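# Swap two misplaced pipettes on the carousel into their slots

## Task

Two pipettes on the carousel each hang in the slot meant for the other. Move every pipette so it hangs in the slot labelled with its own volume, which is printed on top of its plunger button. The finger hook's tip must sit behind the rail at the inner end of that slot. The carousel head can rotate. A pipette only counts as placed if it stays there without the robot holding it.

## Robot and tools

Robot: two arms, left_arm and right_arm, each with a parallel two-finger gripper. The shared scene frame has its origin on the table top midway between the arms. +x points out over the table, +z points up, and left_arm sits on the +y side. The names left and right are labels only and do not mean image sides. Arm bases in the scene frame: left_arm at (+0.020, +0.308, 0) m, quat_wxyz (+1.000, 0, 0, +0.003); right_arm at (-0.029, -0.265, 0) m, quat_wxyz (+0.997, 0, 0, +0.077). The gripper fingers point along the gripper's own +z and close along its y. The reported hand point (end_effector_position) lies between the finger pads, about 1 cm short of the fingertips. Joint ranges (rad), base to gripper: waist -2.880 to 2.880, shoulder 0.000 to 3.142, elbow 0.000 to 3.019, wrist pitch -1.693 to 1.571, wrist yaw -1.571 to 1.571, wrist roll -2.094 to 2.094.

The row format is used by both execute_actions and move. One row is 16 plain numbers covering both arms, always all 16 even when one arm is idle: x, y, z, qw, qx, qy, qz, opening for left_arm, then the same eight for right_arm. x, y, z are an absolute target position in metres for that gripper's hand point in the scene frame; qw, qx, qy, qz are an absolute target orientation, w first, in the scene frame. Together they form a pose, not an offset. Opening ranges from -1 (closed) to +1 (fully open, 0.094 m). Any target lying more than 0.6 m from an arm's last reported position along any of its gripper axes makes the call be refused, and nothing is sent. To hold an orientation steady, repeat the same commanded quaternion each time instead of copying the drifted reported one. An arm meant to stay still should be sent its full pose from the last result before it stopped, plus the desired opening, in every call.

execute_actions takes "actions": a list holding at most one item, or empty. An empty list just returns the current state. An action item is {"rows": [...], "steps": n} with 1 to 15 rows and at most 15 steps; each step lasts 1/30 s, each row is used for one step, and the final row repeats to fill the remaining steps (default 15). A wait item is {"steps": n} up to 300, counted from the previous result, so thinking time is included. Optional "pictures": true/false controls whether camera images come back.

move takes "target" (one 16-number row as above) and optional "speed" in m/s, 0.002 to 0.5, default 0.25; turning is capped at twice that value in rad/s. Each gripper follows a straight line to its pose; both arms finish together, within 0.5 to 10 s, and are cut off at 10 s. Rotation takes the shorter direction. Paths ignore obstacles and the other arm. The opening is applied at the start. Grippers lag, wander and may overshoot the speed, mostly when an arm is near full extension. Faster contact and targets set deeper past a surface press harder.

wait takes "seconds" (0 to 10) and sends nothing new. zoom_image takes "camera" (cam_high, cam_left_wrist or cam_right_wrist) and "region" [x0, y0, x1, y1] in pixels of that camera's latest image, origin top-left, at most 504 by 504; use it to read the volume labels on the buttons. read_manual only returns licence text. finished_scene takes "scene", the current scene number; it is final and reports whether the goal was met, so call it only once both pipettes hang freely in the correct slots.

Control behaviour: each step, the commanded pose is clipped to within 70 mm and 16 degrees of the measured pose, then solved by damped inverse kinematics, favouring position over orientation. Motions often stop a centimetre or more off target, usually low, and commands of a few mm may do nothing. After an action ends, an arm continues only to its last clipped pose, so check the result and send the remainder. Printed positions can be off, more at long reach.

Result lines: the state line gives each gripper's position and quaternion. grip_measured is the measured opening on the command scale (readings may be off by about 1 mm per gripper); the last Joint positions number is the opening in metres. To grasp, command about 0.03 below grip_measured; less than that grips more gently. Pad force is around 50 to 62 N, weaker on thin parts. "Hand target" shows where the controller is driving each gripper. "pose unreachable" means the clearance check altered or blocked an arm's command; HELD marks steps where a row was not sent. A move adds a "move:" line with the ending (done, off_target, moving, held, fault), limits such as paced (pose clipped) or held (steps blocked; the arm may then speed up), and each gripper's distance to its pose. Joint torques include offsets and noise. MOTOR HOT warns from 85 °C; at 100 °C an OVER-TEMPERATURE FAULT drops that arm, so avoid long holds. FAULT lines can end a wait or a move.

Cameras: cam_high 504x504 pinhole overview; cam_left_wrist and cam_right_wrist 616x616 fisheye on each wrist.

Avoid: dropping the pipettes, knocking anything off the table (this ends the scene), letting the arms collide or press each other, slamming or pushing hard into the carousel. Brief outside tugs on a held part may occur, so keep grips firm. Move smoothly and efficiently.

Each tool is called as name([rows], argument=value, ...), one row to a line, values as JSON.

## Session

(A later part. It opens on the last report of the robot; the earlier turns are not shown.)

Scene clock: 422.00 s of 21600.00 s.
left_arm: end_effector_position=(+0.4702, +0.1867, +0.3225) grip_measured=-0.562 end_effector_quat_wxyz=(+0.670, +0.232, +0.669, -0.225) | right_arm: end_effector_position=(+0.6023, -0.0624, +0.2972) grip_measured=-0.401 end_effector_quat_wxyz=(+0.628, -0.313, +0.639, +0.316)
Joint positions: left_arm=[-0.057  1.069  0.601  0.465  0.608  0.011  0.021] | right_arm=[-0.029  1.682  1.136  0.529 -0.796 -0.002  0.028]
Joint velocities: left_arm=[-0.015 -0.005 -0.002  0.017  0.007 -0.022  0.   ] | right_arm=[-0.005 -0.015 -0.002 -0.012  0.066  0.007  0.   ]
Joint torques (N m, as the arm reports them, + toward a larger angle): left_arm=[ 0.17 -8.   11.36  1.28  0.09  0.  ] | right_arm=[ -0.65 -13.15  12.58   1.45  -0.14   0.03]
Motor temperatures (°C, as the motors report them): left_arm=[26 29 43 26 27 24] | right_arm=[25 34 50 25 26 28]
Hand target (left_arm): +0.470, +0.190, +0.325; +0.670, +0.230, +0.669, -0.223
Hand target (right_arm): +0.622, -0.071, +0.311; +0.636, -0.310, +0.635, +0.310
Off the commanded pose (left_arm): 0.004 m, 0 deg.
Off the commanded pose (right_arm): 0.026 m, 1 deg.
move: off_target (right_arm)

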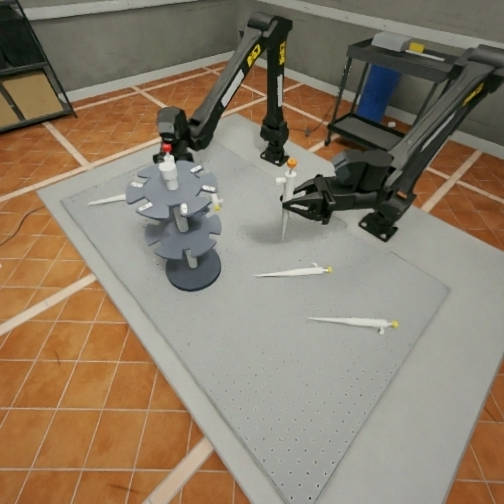

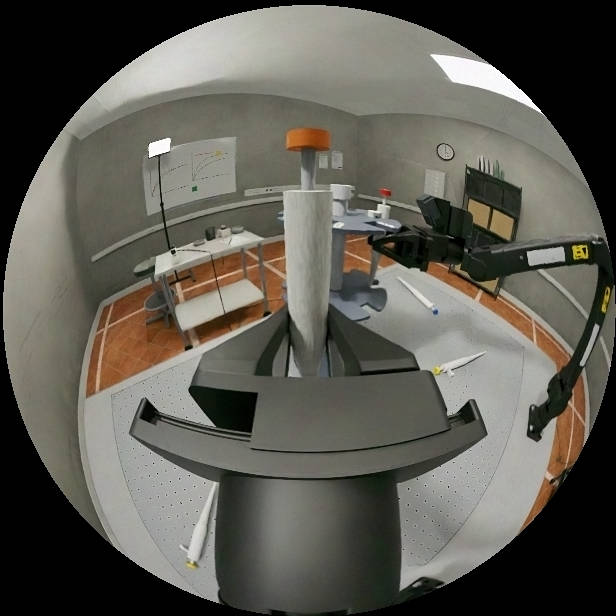

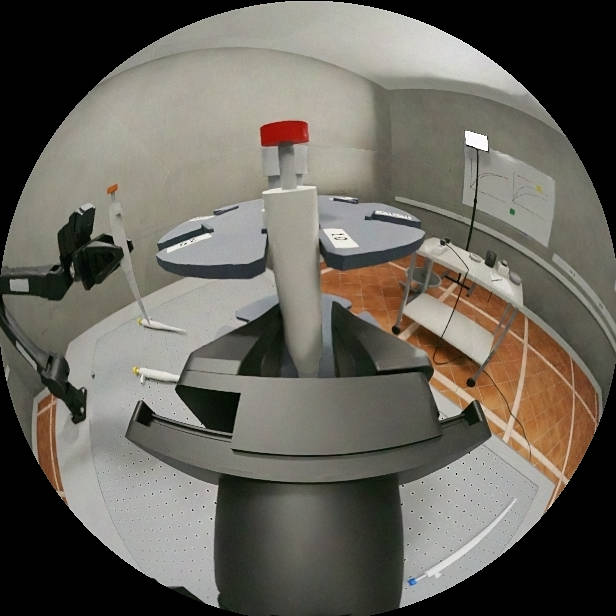

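move(target=[0.47,0.19,0.325, 0.670,0.230,0.669,-0.223,-0.597, 0.654,-0.078,0.305, 0.5930,-0.3851,0.5930,0.3851,-0.4], speed=0.04)

move(target=[0.47,0.19,0.325, 0.670,0.230,0.669,-0.223,-0.597, 0.682,-0.072,0.305, 0.5721,-0.4156,0.5721,0.4156,-0.4], speed=0.03)

Scene clock: 427.40 s of 21600.00 s.
left_arm: end_effector_position=(+0.4702, +0.1867, +0.3225) grip_measured=-0.562 end_effector_quat_wxyz=(+0.670, +0.232, +0.669, -0.225) | right_arm: end_effector_position=(+0.6334, -0.0681, +0.2946) grip_measured=-0.401 end_effector_quat_wxyz=(+0.586, -0.387, +0.595, +0.392)
Joint positions: left_arm=[-0.057  1.069  0.601  0.465  0.608  0.011  0.021] | right_arm=[-0.087  1.834  1.34   0.478 -1.1   -0.002  0.028]
Joint velocities: left_arm=[-0.015 -0.005  0.007 -0.007 -0.007 -0.007 -0.   ] | right_arm=[-0.005  0.015  0.007 -0.007 -0.022 -0.037  0.001]
Joint torques (N m, as the arm reports them, + toward a larger angle): left_arm=[-0.32 -8.02 11.32  1.19  0.06  0.06] | right_arm=[ -0.97 -16.12  12.61   1.24  -0.14   0.08]
Motor temperatures (°C, as the motors report them): left_arm=[26 29 43 26 27 24] | right_arm=[25 34 51 25 26 28]
Hand target (left_arm): +0.470, +0.190, +0.325; +0.670, +0.230, +0.669, -0.223
Hand target (right_arm): +0.652, -0.079, +0.306; +0.594, -0.385, +0.592, +0.385
Off the commanded pose (left_arm): 0.004 m, 0 deg.
Off the commanded pose (right_arm): 0.025 m, 1 deg.
move: off_target (right_arm)

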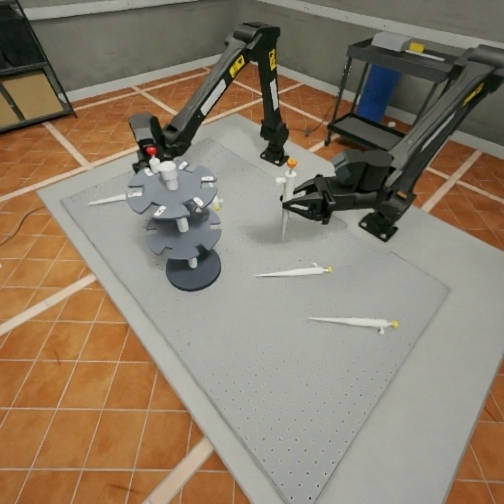

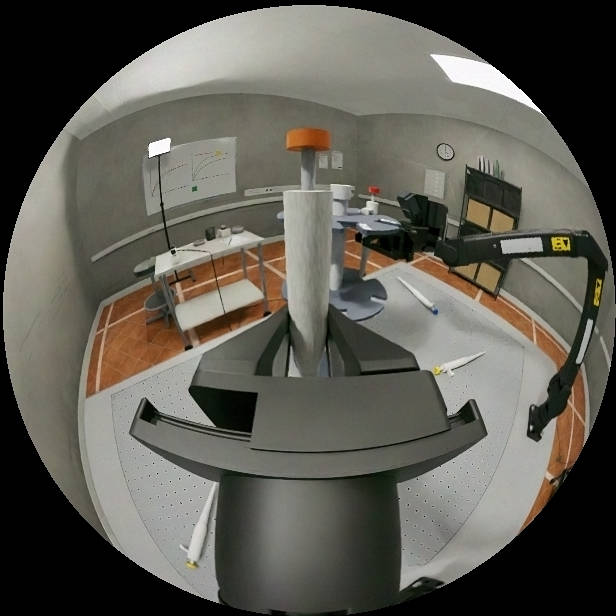

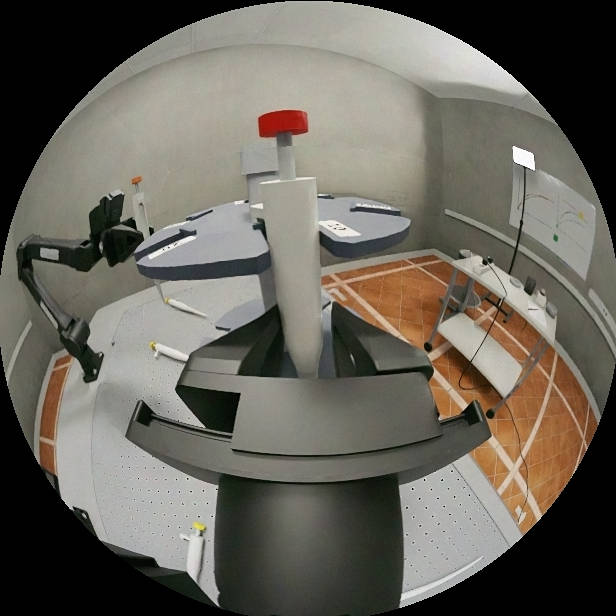

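Scene clock: 429.37 s of 21600.00 s.
left_arm: end_effector_position=(+0.4702, +0.1867, +0.3225) grip_measured=-0.562 end_effector_quat_wxyz=(+0.670, +0.232, +0.669, -0.225) | right_arm: end_effector_position=(+0.6624, -0.0618, +0.2956) grip_measured=-0.401 end_effector_quat_wxyz=(+0.565, -0.417, +0.574, +0.422)
Joint positions: left_arm=[-0.057  1.069  0.601  0.465  0.608  0.011  0.021] | right_arm=[-0.092  1.94   1.504  0.42  -1.209 -0.002  0.028]
Joint velocities: left_arm=[ 0.005 -0.015  0.007  0.002 -0.051 -0.007 -0.001] | right_arm=[-0.015 -0.015 -0.022 -0.017  0.007 -0.022 -0.001]
Joint torques (N m, as the arm reports them, + toward a larger angle): left_arm=[-0.3  -7.82 11.31  1.26  0.08  0.06] | right_arm=[ -0.7  -17.62  12.96   1.3   -0.11   0.08]
Motor temperatures (°C, as the motors report them): left_arm=[26 29 43 26 27 24] | right_arm=[25 34 51 25 26 28]
Hand target (left_arm): +0.470, +0.190, +0.325; +0.670, +0.230, +0.669, -0.223
Hand target (right_arm): +0.680, -0.073, +0.306; +0.573, -0.415, +0.572, +0.416
Off the commanded pose (left_arm): 0.004 m, 0 deg.
Off the commanded pose (right_arm): 0.024 m, 1 deg.
move: off_target (right_arm)

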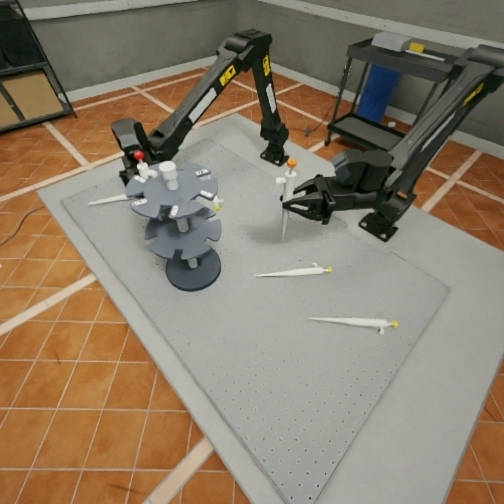

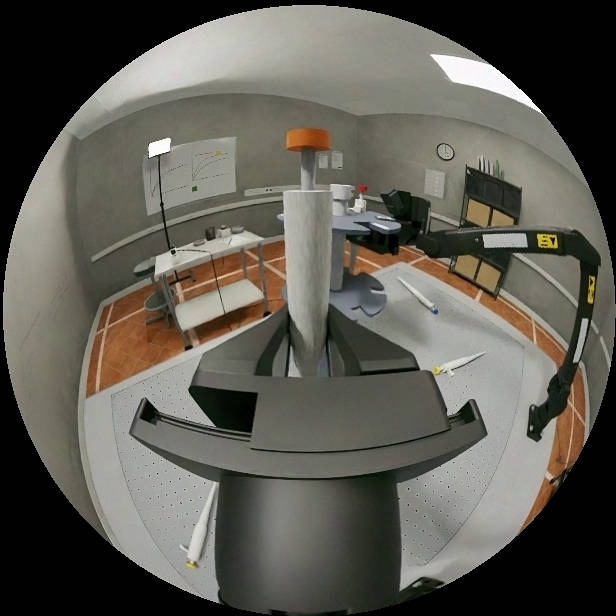

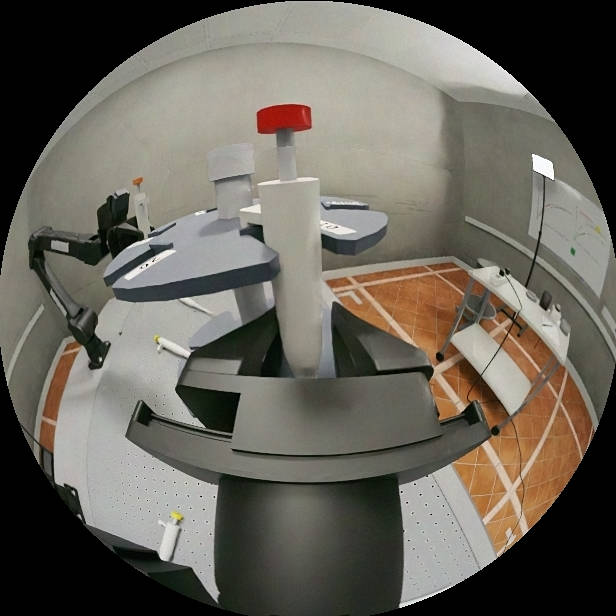

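move(target=[0.56,0.14,0.322, 0.5707,0.4229,0.5512,-0.4379,-0.597, 0.692,-0.066,0.305, 0.5721,-0.4156,0.5721,0.4156,-0.4], speed=0.08)

zoom_image(camera="cam_left_wrist", region=[200, 140, 420, 320])

zoom_image(camera="cam_high", region=[110, 130, 290, 270])

Scene clock: 439.53 s of 21600.00 s.
left_arm: end_effector_position=(+0.5434, +0.1370, +0.3021) grip_measured=-0.562 end_effector_quat_wxyz=(+0.555, +0.412, +0.567, -0.448) | right_arm: end_effector_position=(+0.6729, -0.0612, +0.2967) grip_measured=-0.401 end_effector_quat_wxyz=(+0.565, -0.417, +0.574, +0.422)
Joint positions: left_arm=[-0.016  1.567  0.969  0.663  1.296 -0.113  0.021] | right_arm=[-0.092  1.963  1.544  0.402 -1.208 -0.002  0.028]
Joint velocities: left_arm=[-0.005  0.005 -0.007  0.037 -0.037 -0.066  0.001] | right_arm=[-0.005  0.005  0.007 -0.007 -0.022 -0.11   0.   ]
Joint torques (N m, as the arm reports them, + toward a larger angle): left_arm=[ -0.3  -13.3   15.49   2.14   0.05  -0.06] | right_arm=[ -0.11 -18.12  12.97   1.23   0.17   0.06]
Motor temperatures (°C, as the motors report them): left_arm=[26 29 44 26 27 24] | right_arm=[25 34 52 25 26 28]
Hand target (left_arm): +0.558, +0.138, +0.321; +0.571, +0.422, +0.551, -0.438
Hand target (right_arm): +0.690, -0.067, +0.305; +0.573, -0.415, +0.572, +0.415
Off the commanded pose (left_arm): 0.026 m, 3 deg.
Off the commanded pose (right_arm): 0.021 m, 1 deg.
After step 90, 2.77 s passed at rest.
move: off_target (left_arm, right_arm)

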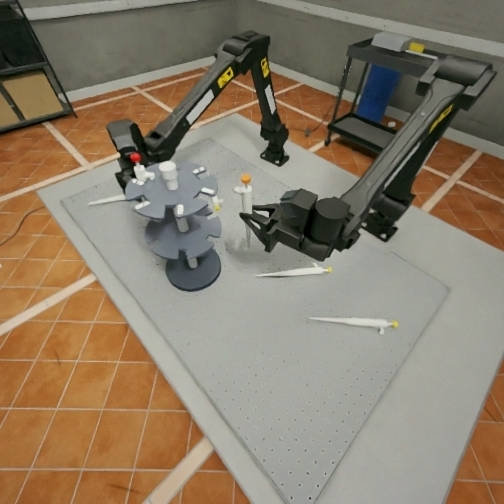

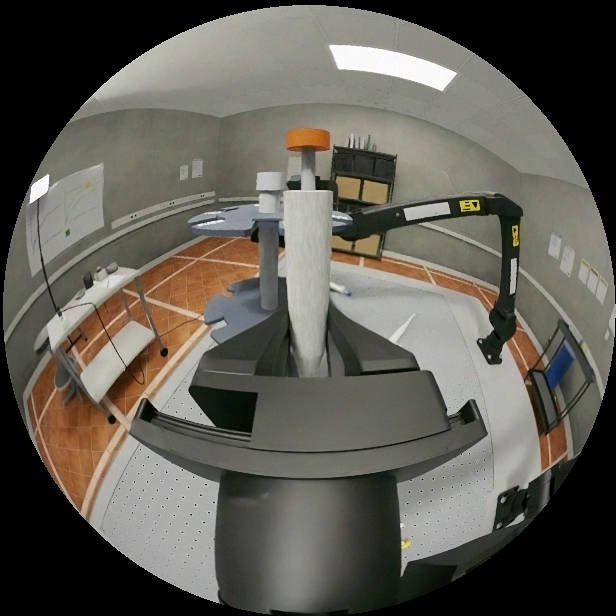

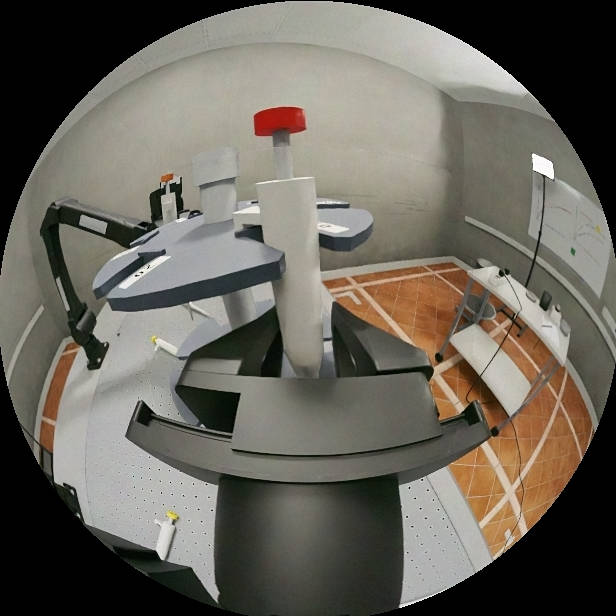

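Region (200, 140, 420, 320) of cam_left_wrist's 616x616 image, scaled by 2.291, with more detail than that image has; it fills the top 412 rows of this view, and the rest is white.

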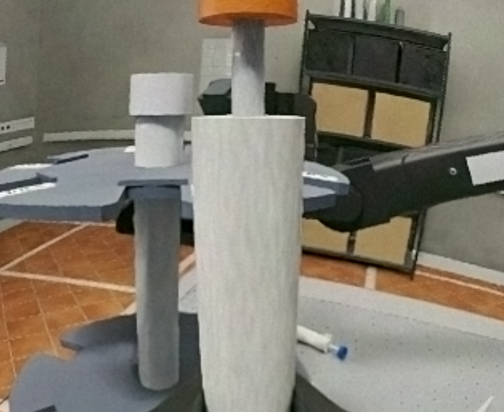

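Region (110, 130, 290, 270) of cam_high's 504x504 image, scaled by 2.800, with more detail than that image has.

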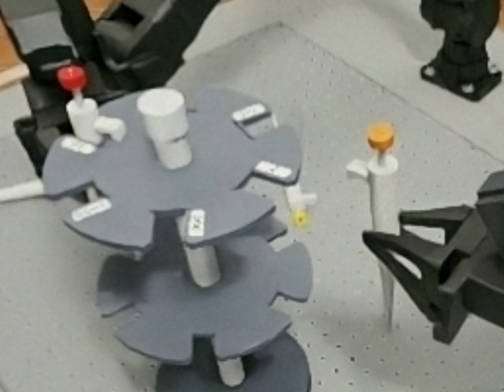

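move(target=[0.592,0.100,0.331, 0.5707,0.4229,0.5512,-0.4379,-0.597, 0.692,-0.066,0.305, 0.5721,-0.4156,0.5721,0.4156,-0.4], speed=0.03)

zoom_image(camera="cam_left_wrist", region=[200, 140, 420, 320])

zoom_image(camera="cam_high", region=[110, 130, 290, 270])

Scene clock: 447.10 s of 21600.00 s.
left_arm: end_effector_position=(+0.5758, +0.1056, +0.3170) grip_measured=-0.562 end_effector_quat_wxyz=(+0.563, +0.413, +0.561, -0.444) | right_arm: end_effector_position=(+0.6729, -0.0612, +0.2967) grip_measured=-0.401 end_effector_quat_wxyz=(+0.565, -0.417, +0.574, +0.422)
Joint positions: left_arm=[-0.078  1.627  1.08   0.633  1.23  -0.114  0.021] | right_arm=[-0.092  1.963  1.544  0.402 -1.208 -0.002  0.028]
Joint velocities: left_arm=[-0.005 -0.015 -0.017  0.012 -0.037  0.022  0.   ] | right_arm=[-0.015 -0.024 -0.002  0.012 -0.051 -0.037 -0.   ]
Joint torques (N m, as the arm reports them, + toward a larger angle): left_arm=[ -1.78 -14.26  16.05   0.63  -0.18   0.13] | right_arm=[  0.31 -18.29  12.94   1.27   0.17   0.04]
Motor temperatures (°C, as the motors report them): left_arm=[26 29 45 26 27 24] | right_arm=[25 35 53 25 26 28]
Hand target (left_arm): +0.590, +0.100, +0.331; +0.571, +0.422, +0.551, -0.438
Hand target (right_arm): +0.690, -0.067, +0.305; +0.572, -0.415, +0.572, +0.415
Off the commanded pose (left_arm): 0.022 m, 2 deg.
Off the commanded pose (right_arm): 0.021 m, 1 deg.
After step 90, 2.07 s passed at rest.
move: off_target (left_arm, right_arm)

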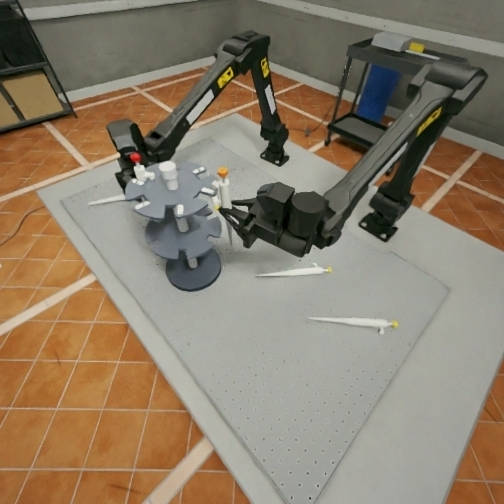

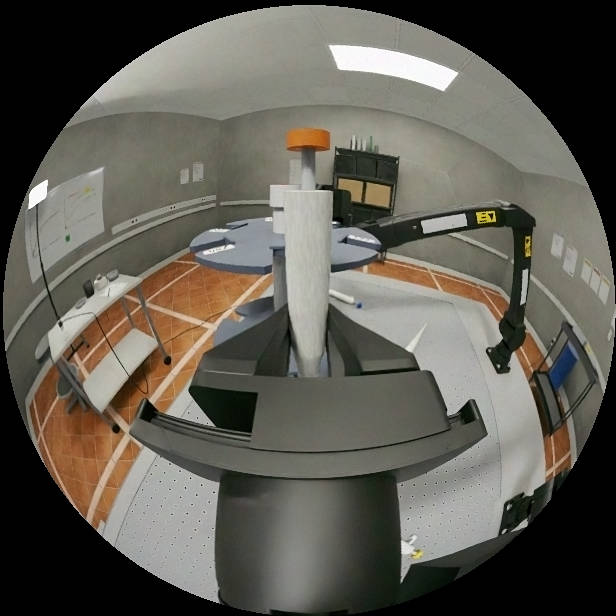

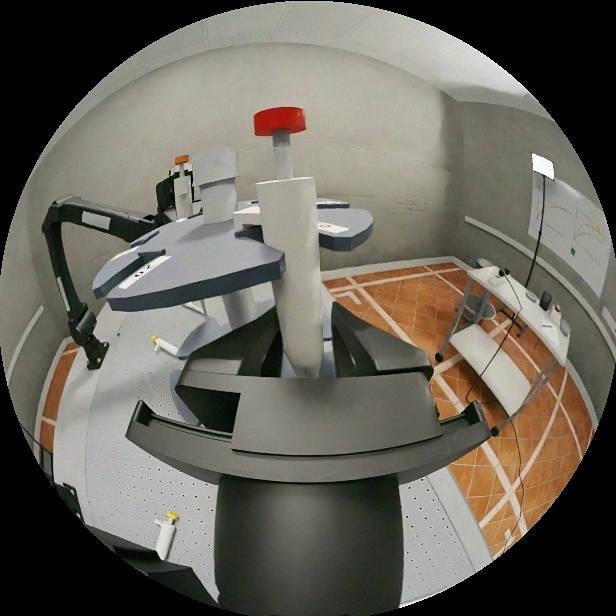

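Region (200, 140, 420, 320) of cam_left_wrist's 616x616 image, scaled by 2.291, with more detail than that image has; it fills the top 412 rows of this view, and the rest is white.

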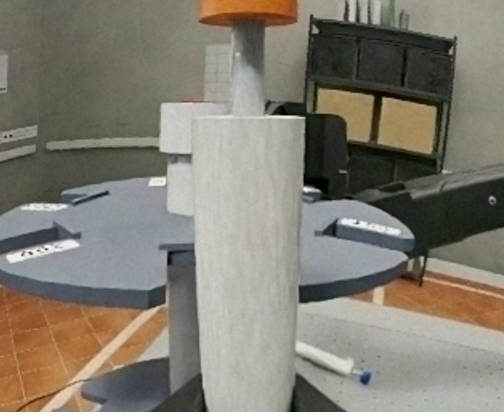

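Region (110, 130, 290, 270) of cam_high's 504x504 image, scaled by 2.800, with more detail than that image has.

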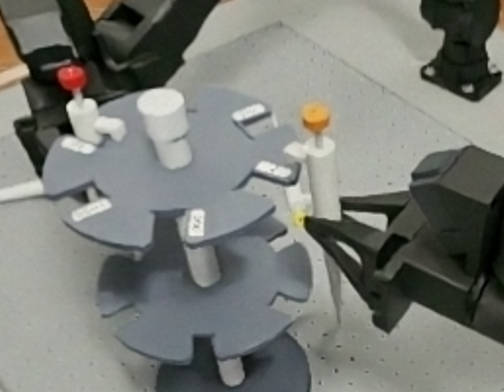

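move(target=[0.600,0.084,0.321, 0.5707,0.4229,0.5512,-0.4379,-0.597, 0.692,-0.066,0.305, 0.5721,-0.4156,0.5721,0.4156,-0.4], speed=0.02)

zoom_image(camera="cam_left_wrist", region=[200, 140, 420, 320])

zoom_image(camera="cam_high", region=[110, 130, 290, 270])

Scene clock: 452.63 s of 21600.00 s.
left_arm: end_effector_position=(+0.5838, +0.0904, +0.3066) grip_measured=-0.562 end_effector_quat_wxyz=(+0.561, +0.412, +0.563, -0.445) | right_arm: end_effector_position=(+0.6729, -0.0612, +0.2967) grip_measured=-0.401 end_effector_quat_wxyz=(+0.565, -0.417, +0.574, +0.422)
Joint positions: left_arm=[-0.106  1.661  1.097  0.633  1.203 -0.103  0.021] | right_arm=[-0.092  1.963  1.544  0.402 -1.208 -0.002  0.028]
Joint velocities: left_arm=[-0.015 -0.005  0.017  0.022  0.051 -0.066 -0.   ] | right_arm=[ 0.005  0.015 -0.017  0.012 -0.022  0.007 -0.001]
Joint torques (N m, as the arm reports them, + toward a larger angle): left_arm=[ -1.43 -14.7   16.11   1.06  -0.16   0.15] | right_arm=[  0.23 -18.1   12.95   1.37   0.17   0.05]
Motor temperatures (°C, as the motors report them): left_arm=[26 29 46 26 27 24] | right_arm=[25 35 53 25 26 28]
Hand target (left_arm): +0.598, +0.084, +0.321; +0.571, +0.423, +0.551, -0.438
Hand target (right_arm): +0.690, -0.067, +0.305; +0.572, -0.415, +0.572, +0.415
Off the commanded pose (left_arm): 0.023 m, 2 deg.
Off the commanded pose (right_arm): 0.021 m, 1 deg.
After step 90, 0.60 s passed at rest.
move: off_target (left_arm, right_arm)

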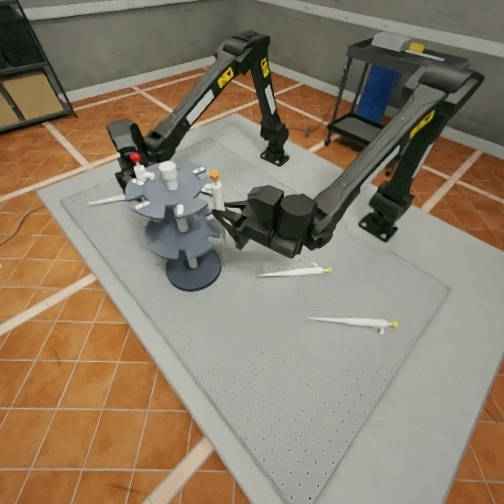

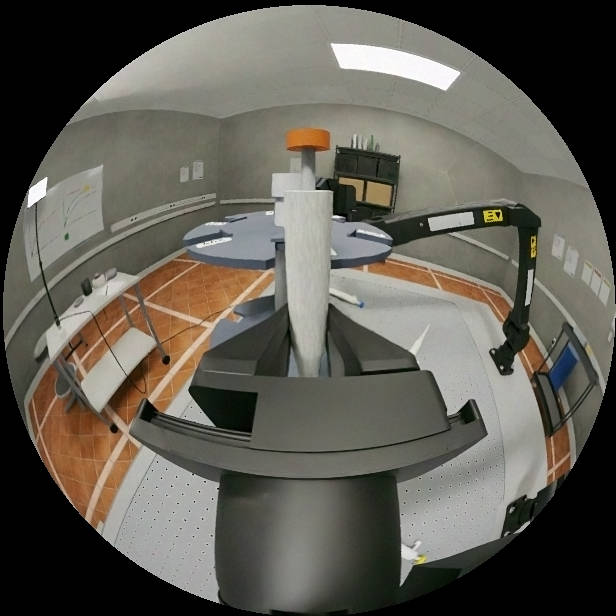

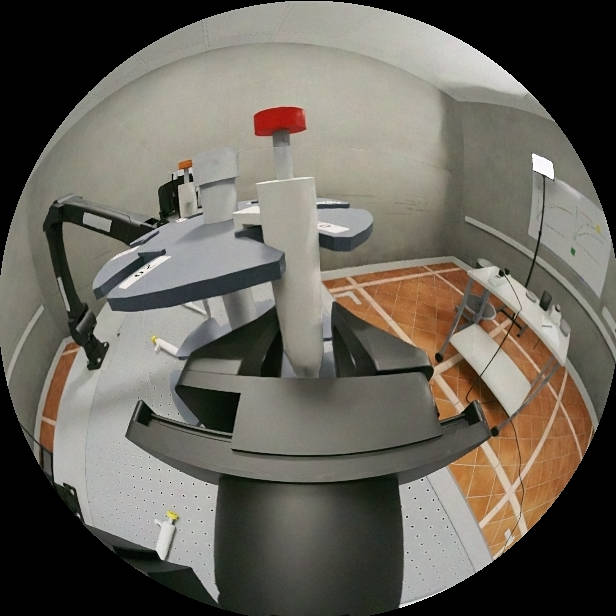

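Region (200, 140, 420, 320) of cam_left_wrist's 616x616 image, scaled by 2.291, with more detail than that image has; it fills the top 412 rows of this view, and the rest is white.

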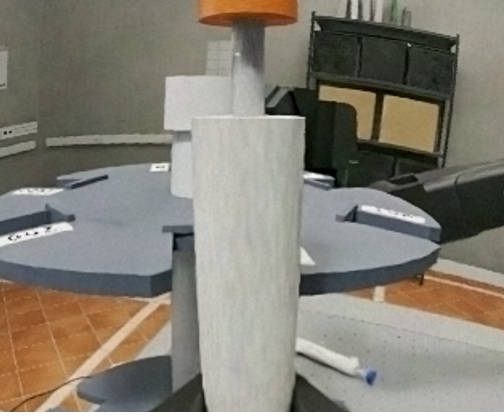

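Region (110, 130, 290, 270) of cam_high's 504x504 image, scaled by 2.800, with more detail than that image has.

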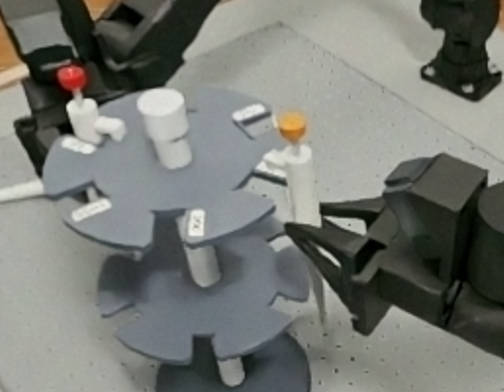

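move(target=[0.610,0.074,0.322, 0.5707,0.4229,0.5512,-0.4379,-0.597, 0.692,-0.066,0.305, 0.5721,-0.4156,0.5721,0.4156,-0.4], speed=0.02)

zoom_image(camera="cam_left_wrist", region=[200, 140, 420, 320])

zoom_image(camera="cam_high", region=[110, 130, 290, 270])

Scene clock: 458.93 s of 21600.00 s.
left_arm: end_effector_position=(+0.5944, +0.0811, +0.3087) grip_measured=-0.562 end_effector_quat_wxyz=(+0.563, +0.414, +0.562, -0.443) | right_arm: end_effector_position=(+0.6729, -0.0612, +0.2967) grip_measured=-0.401 end_effector_quat_wxyz=(+0.565, -0.417, +0.574, +0.422)
Joint positions: left_arm=[-0.121  1.685  1.133  0.624  1.186 -0.099  0.021] | right_arm=[-0.092  1.963  1.544  0.402 -1.208 -0.002  0.028]
Joint velocities: left_arm=[-0.015 -0.005 -0.007 -0.012 -0.022  0.037 -0.   ] | right_arm=[-0.005 -0.024 -0.027 -0.012 -0.007 -0.007  0.001]
Joint torques (N m, as the arm reports them, + toward a larger angle): left_arm=[ -1.67 -16.28  16.19   0.84  -0.18   0.15] | right_arm=[ -0.35 -18.27  12.96   1.43   0.16   0.06]
Motor temperatures (°C, as the motors report them): left_arm=[26 29 46 26 27 24] | right_arm=[25 35 54 25 26 28]
Hand target (left_arm): +0.608, +0.074, +0.322; +0.571, +0.422, +0.551, -0.438
Hand target (right_arm): +0.690, -0.067, +0.305; +0.572, -0.415, +0.572, +0.415
Off the commanded pose (left_arm): 0.022 m, 2 deg.
Off the commanded pose (right_arm): 0.021 m, 1 deg.
After step 90, 1.33 s passed at rest.
move: off_target (left_arm, right_arm)

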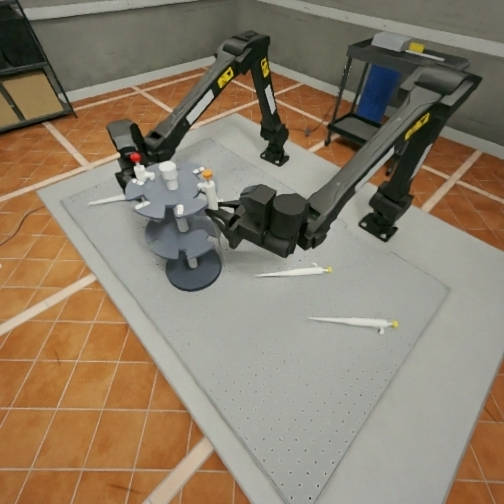

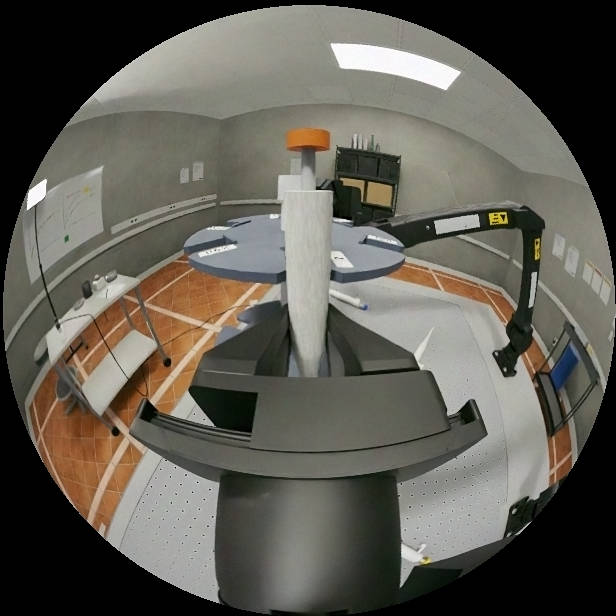

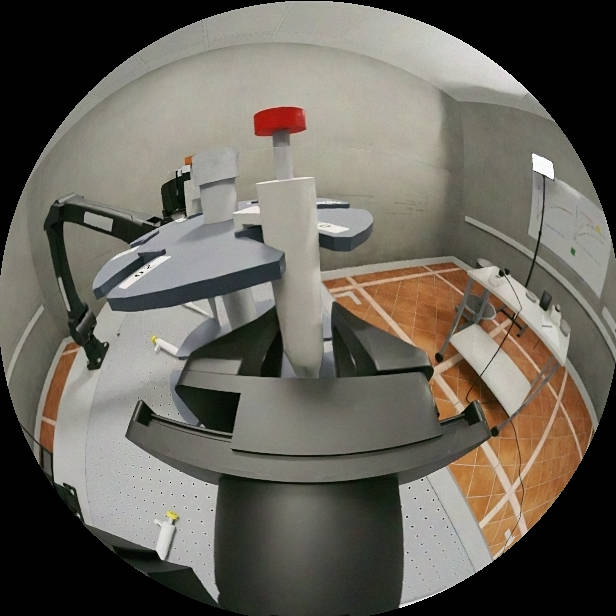

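Region (200, 140, 420, 320) of cam_left_wrist's 616x616 image, scaled by 2.291, with more detail than that image has; it fills the top 412 rows of this view, and the rest is white.

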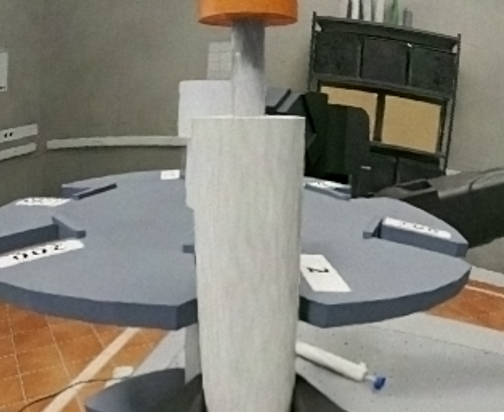

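Region (110, 130, 290, 270) of cam_high's 504x504 image, scaled by 2.800, with more detail than that image has.

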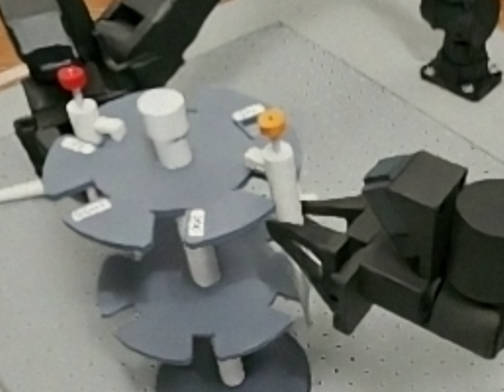

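move(target=[0.615,0.063,0.321, 0.5707,0.4229,0.5512,-0.4379,-0.597, 0.692,-0.066,0.305, 0.5721,-0.4156,0.5721,0.4156,-0.4], speed=0.02)

zoom_image(camera="cam_left_wrist", region=[200, 140, 420, 320])

zoom_image(camera="cam_high", region=[110, 130, 290, 270])

Scene clock: 463.40 s of 21600.00 s.
left_arm: end_effector_position=(+0.5983, +0.0693, +0.3077) grip_measured=-0.562 end_effector_quat_wxyz=(+0.563, +0.415, +0.561, -0.444) | right_arm: end_effector_position=(+0.6729, -0.0612, +0.2967) grip_measured=-0.401 end_effector_quat_wxyz=(+0.565, -0.417, +0.574, +0.422)
Joint positions: left_arm=[-0.142  1.7    1.151  0.616  1.169 -0.093  0.021] | right_arm=[-0.092  1.963  1.544  0.402 -1.208 -0.002  0.028]
Joint velocities: left_arm=[ 0.005 -0.015  0.007  0.022  0.022  0.007 -0.   ] | right_arm=[-0.015  0.005  0.007 -0.012 -0.037 -0.007  0.   ]
Joint torques (N m, as the arm reports them, + toward a larger angle): left_arm=[ -1.55 -16.03  16.2    0.77  -0.24   0.11] | right_arm=[  0.41 -18.16  12.99   1.14   0.13   0.02]
Motor temperatures (°C, as the motors report them): left_arm=[26 30 46 26 27 24] | right_arm=[25 35 54 25 26 28]
Hand target (left_arm): +0.613, +0.063, +0.321; +0.571, +0.423, +0.551, -0.438
Hand target (right_arm): +0.690, -0.067, +0.305; +0.572, -0.415, +0.572, +0.416
Off the commanded pose (left_arm): 0.022 m, 2 deg.
Off the commanded pose (right_arm): 0.021 m, 1 deg.
move: off_target (left_arm, right_arm)

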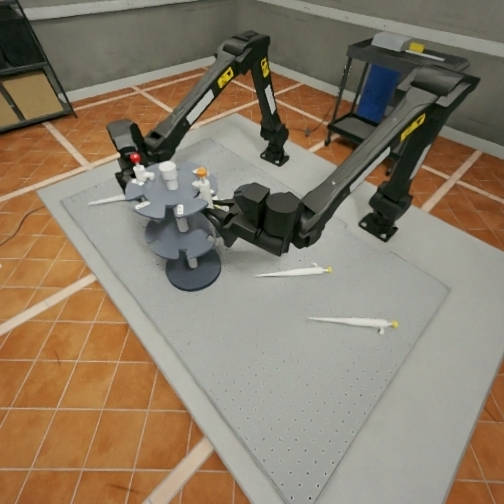

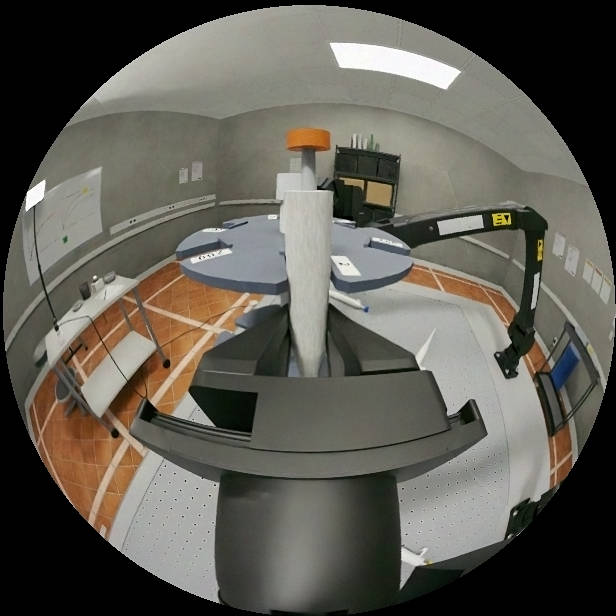

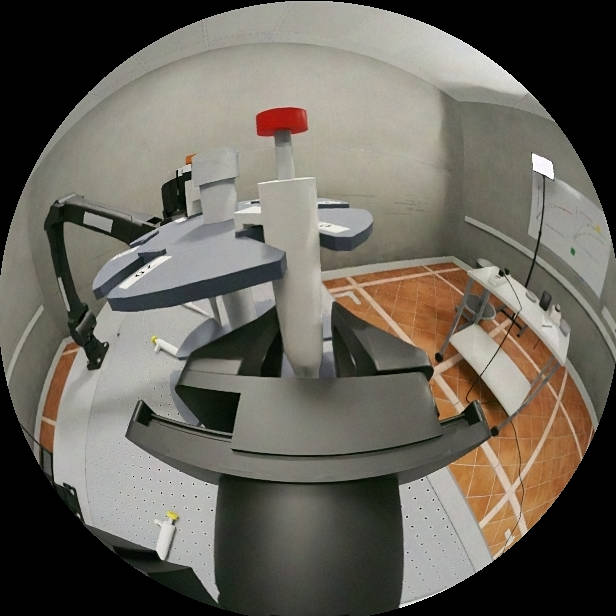

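Region (200, 140, 420, 320) of cam_left_wrist's 616x616 image, scaled by 2.291, with more detail than that image has; it fills the top 412 rows of this view, and the rest is white.

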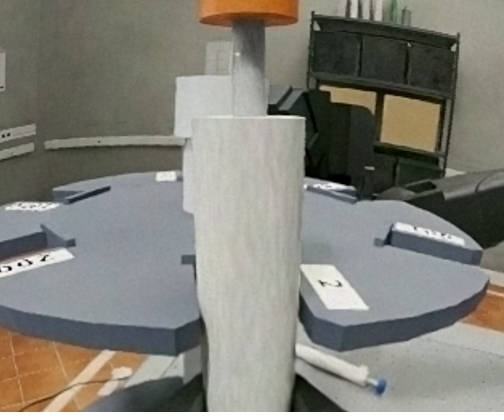

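Region (110, 130, 290, 270) of cam_high's 504x504 image, scaled by 2.800, with more detail than that image has.

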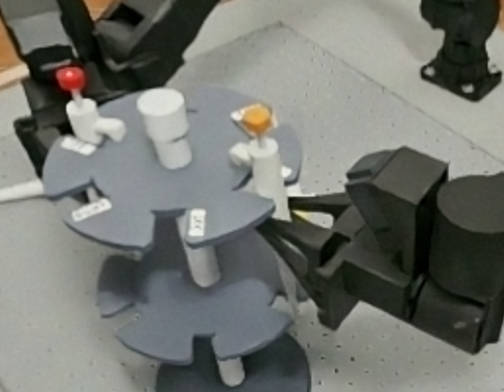

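move(target=[0.614,0.059,0.306, 0.5707,0.4229,0.5512,-0.4379,-0.597, 0.692,-0.066,0.305, 0.5721,-0.4156,0.5721,0.4156,-0.4], speed=0.015)

zoom_image(camera="cam_left_wrist", region=[200, 140, 420, 320])

zoom_image(camera="cam_high", region=[110, 130, 290, 270])

Scene clock: 468.63 s of 21600.00 s.
left_arm: end_effector_position=(+0.6001, +0.0647, +0.2986) grip_measured=-0.562 end_effector_quat_wxyz=(+0.560, +0.416, +0.562, -0.443) | right_arm: end_effector_position=(+0.6729, -0.0612, +0.2967) grip_measured=-0.401 end_effector_quat_wxyz=(+0.565, -0.417, +0.574, +0.422)
Joint positions: left_arm=[-0.15   1.715  1.151  0.616  1.164 -0.08   0.021] | right_arm=[-0.092  1.963  1.544  0.402 -1.208 -0.002  0.028]
Joint velocities: left_arm=[-0.015  0.005  0.002 -0.002  0.081 -0.007 -0.   ] | right_arm=[-0.015 -0.015 -0.012  0.002 -0.022 -0.022 -0.   ]
Joint torques (N m, as the arm reports them, + toward a larger angle): left_arm=[ -1.48 -15.82  14.55   1.83  -0.28   0.06] | right_arm=[  0.2  -18.11  12.86   1.22   0.18   0.07]
Motor temperatures (°C, as the motors report them): left_arm=[26 30 46 26 27 24] | right_arm=[25 35 54 25 26 28]
Hand target (left_arm): +0.613, +0.059, +0.306; +0.571, +0.423, +0.551, -0.438
Hand target (right_arm): +0.690, -0.067, +0.305; +0.572, -0.415, +0.572, +0.416
Off the commanded pose (left_arm): 0.017 m, 2 deg.
Off the commanded pose (right_arm): 0.021 m, 1 deg.
After step 90, 0.60 s passed at rest.
move: off_target (left_arm, right_arm)

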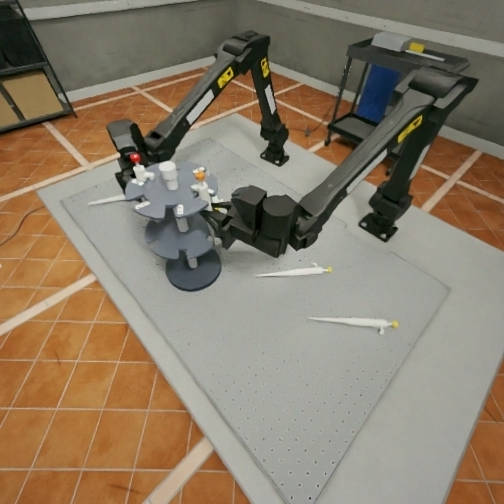

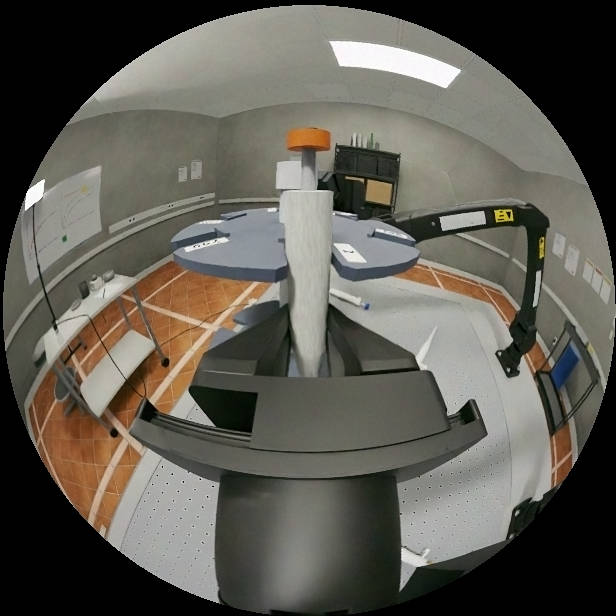

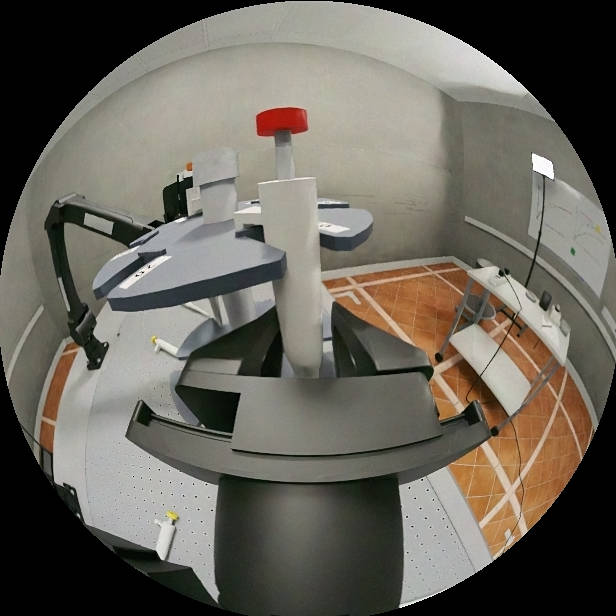

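Region (200, 140, 420, 320) of cam_left_wrist's 616x616 image, scaled by 2.291, with more detail than that image has; it fills the top 412 rows of this view, and the rest is white.

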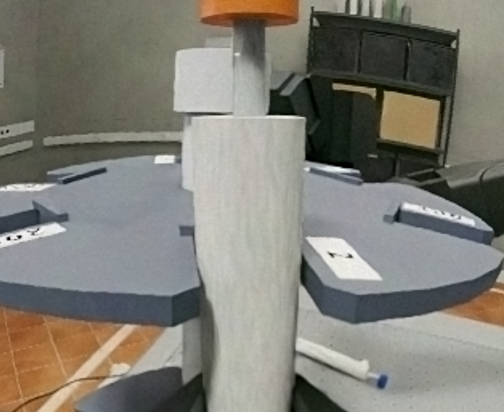

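Region (110, 130, 290, 270) of cam_high's 504x504 image, scaled by 2.800, with more detail than that image has.

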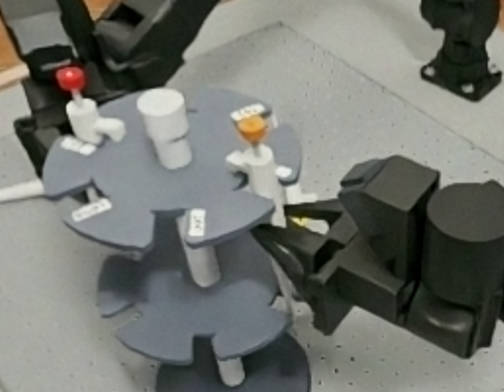

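move(target=[0.613,0.061,0.296, 0.5707,0.4229,0.5512,-0.4379,-0.597, 0.692,-0.066,0.305, 0.5721,-0.4156,0.5721,0.4156,-0.4], speed=0.015)

zoom_image(camera="cam_left_wrist", region=[200, 140, 420, 320])

zoom_image(camera="cam_high", region=[110, 130, 290, 270])

Scene clock: 473.80 s of 21600.00 s.
left_arm: end_effector_position=(+0.6016, +0.0642, +0.2948) grip_measured=-0.562 end_effector_quat_wxyz=(+0.562, +0.418, +0.560, -0.442) | right_arm: end_effector_position=(+0.6729, -0.0612, +0.2967) grip_measured=-0.401 end_effector_quat_wxyz=(+0.565, -0.417, +0.574, +0.422)
Joint positions: left_arm=[-0.15   1.726  1.151  0.635  1.164 -0.08   0.021] | right_arm=[-0.092  1.963  1.544  0.402 -1.208 -0.002  0.028]
Joint velocities: left_arm=[-0.005 -0.005  0.007 -0.027  0.022 -0.051 -0.   ] | right_arm=[-0.015 -0.015 -0.007 -0.002  0.007  0.095  0.001]
Joint torques (N m, as the arm reports them, + toward a larger angle): left_arm=[ -1.13 -15.75  13.3    2.05  -0.2    0.04] | right_arm=[  0.08 -18.14  13.11   1.32   0.17   0.07]
Motor temperatures (°C, as the motors report them): left_arm=[26 30 46 26 27 24] | right_arm=[25 35 54 25 26 28]
Hand target (left_arm): +0.612, +0.061, +0.296; +0.571, +0.423, +0.551, -0.438
Hand target (right_arm): +0.690, -0.067, +0.305; +0.572, -0.415, +0.572, +0.415
Off the commanded pose (left_arm): 0.012 m, 2 deg.
Off the commanded pose (right_arm): 0.021 m, 1 deg.
After step 90, 0.53 s passed at rest.
move: off_target (left_arm, right_arm)

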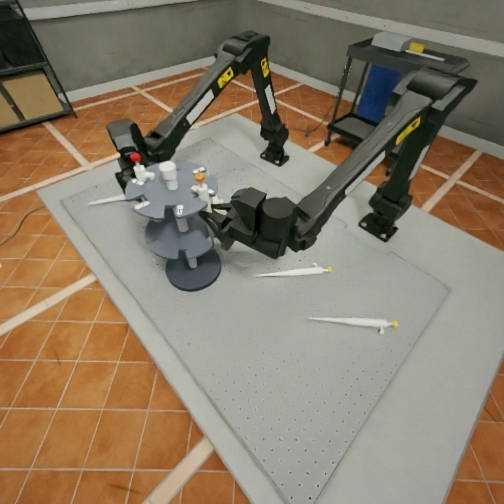

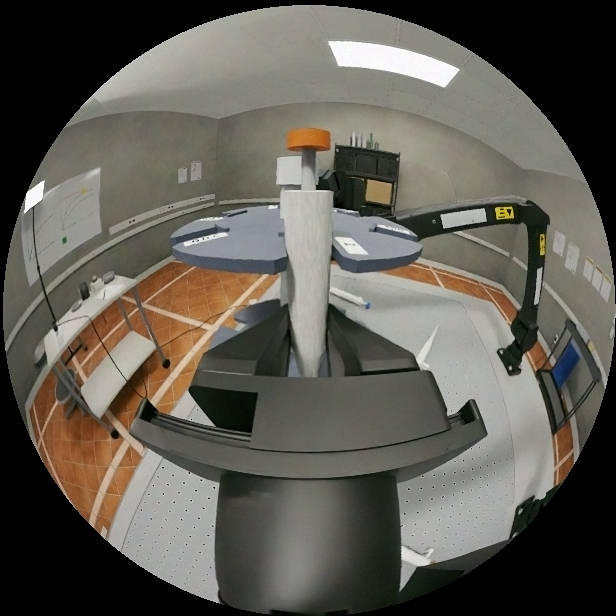

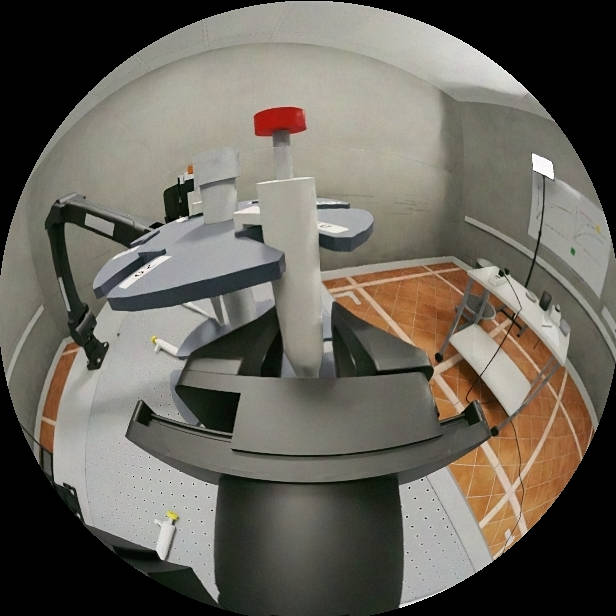

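Region (200, 140, 420, 320) of cam_left_wrist's 616x616 image, scaled by 2.291, with more detail than that image has; it fills the top 412 rows of this view, and the rest is white.

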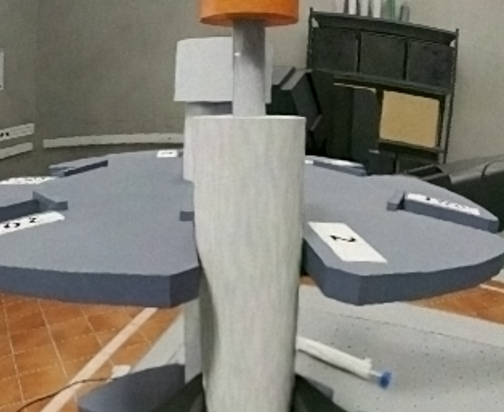

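Region (110, 130, 290, 270) of cam_high's 504x504 image, scaled by 2.800, with more detail than that image has.

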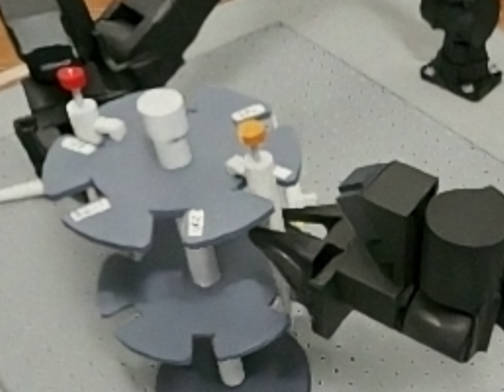

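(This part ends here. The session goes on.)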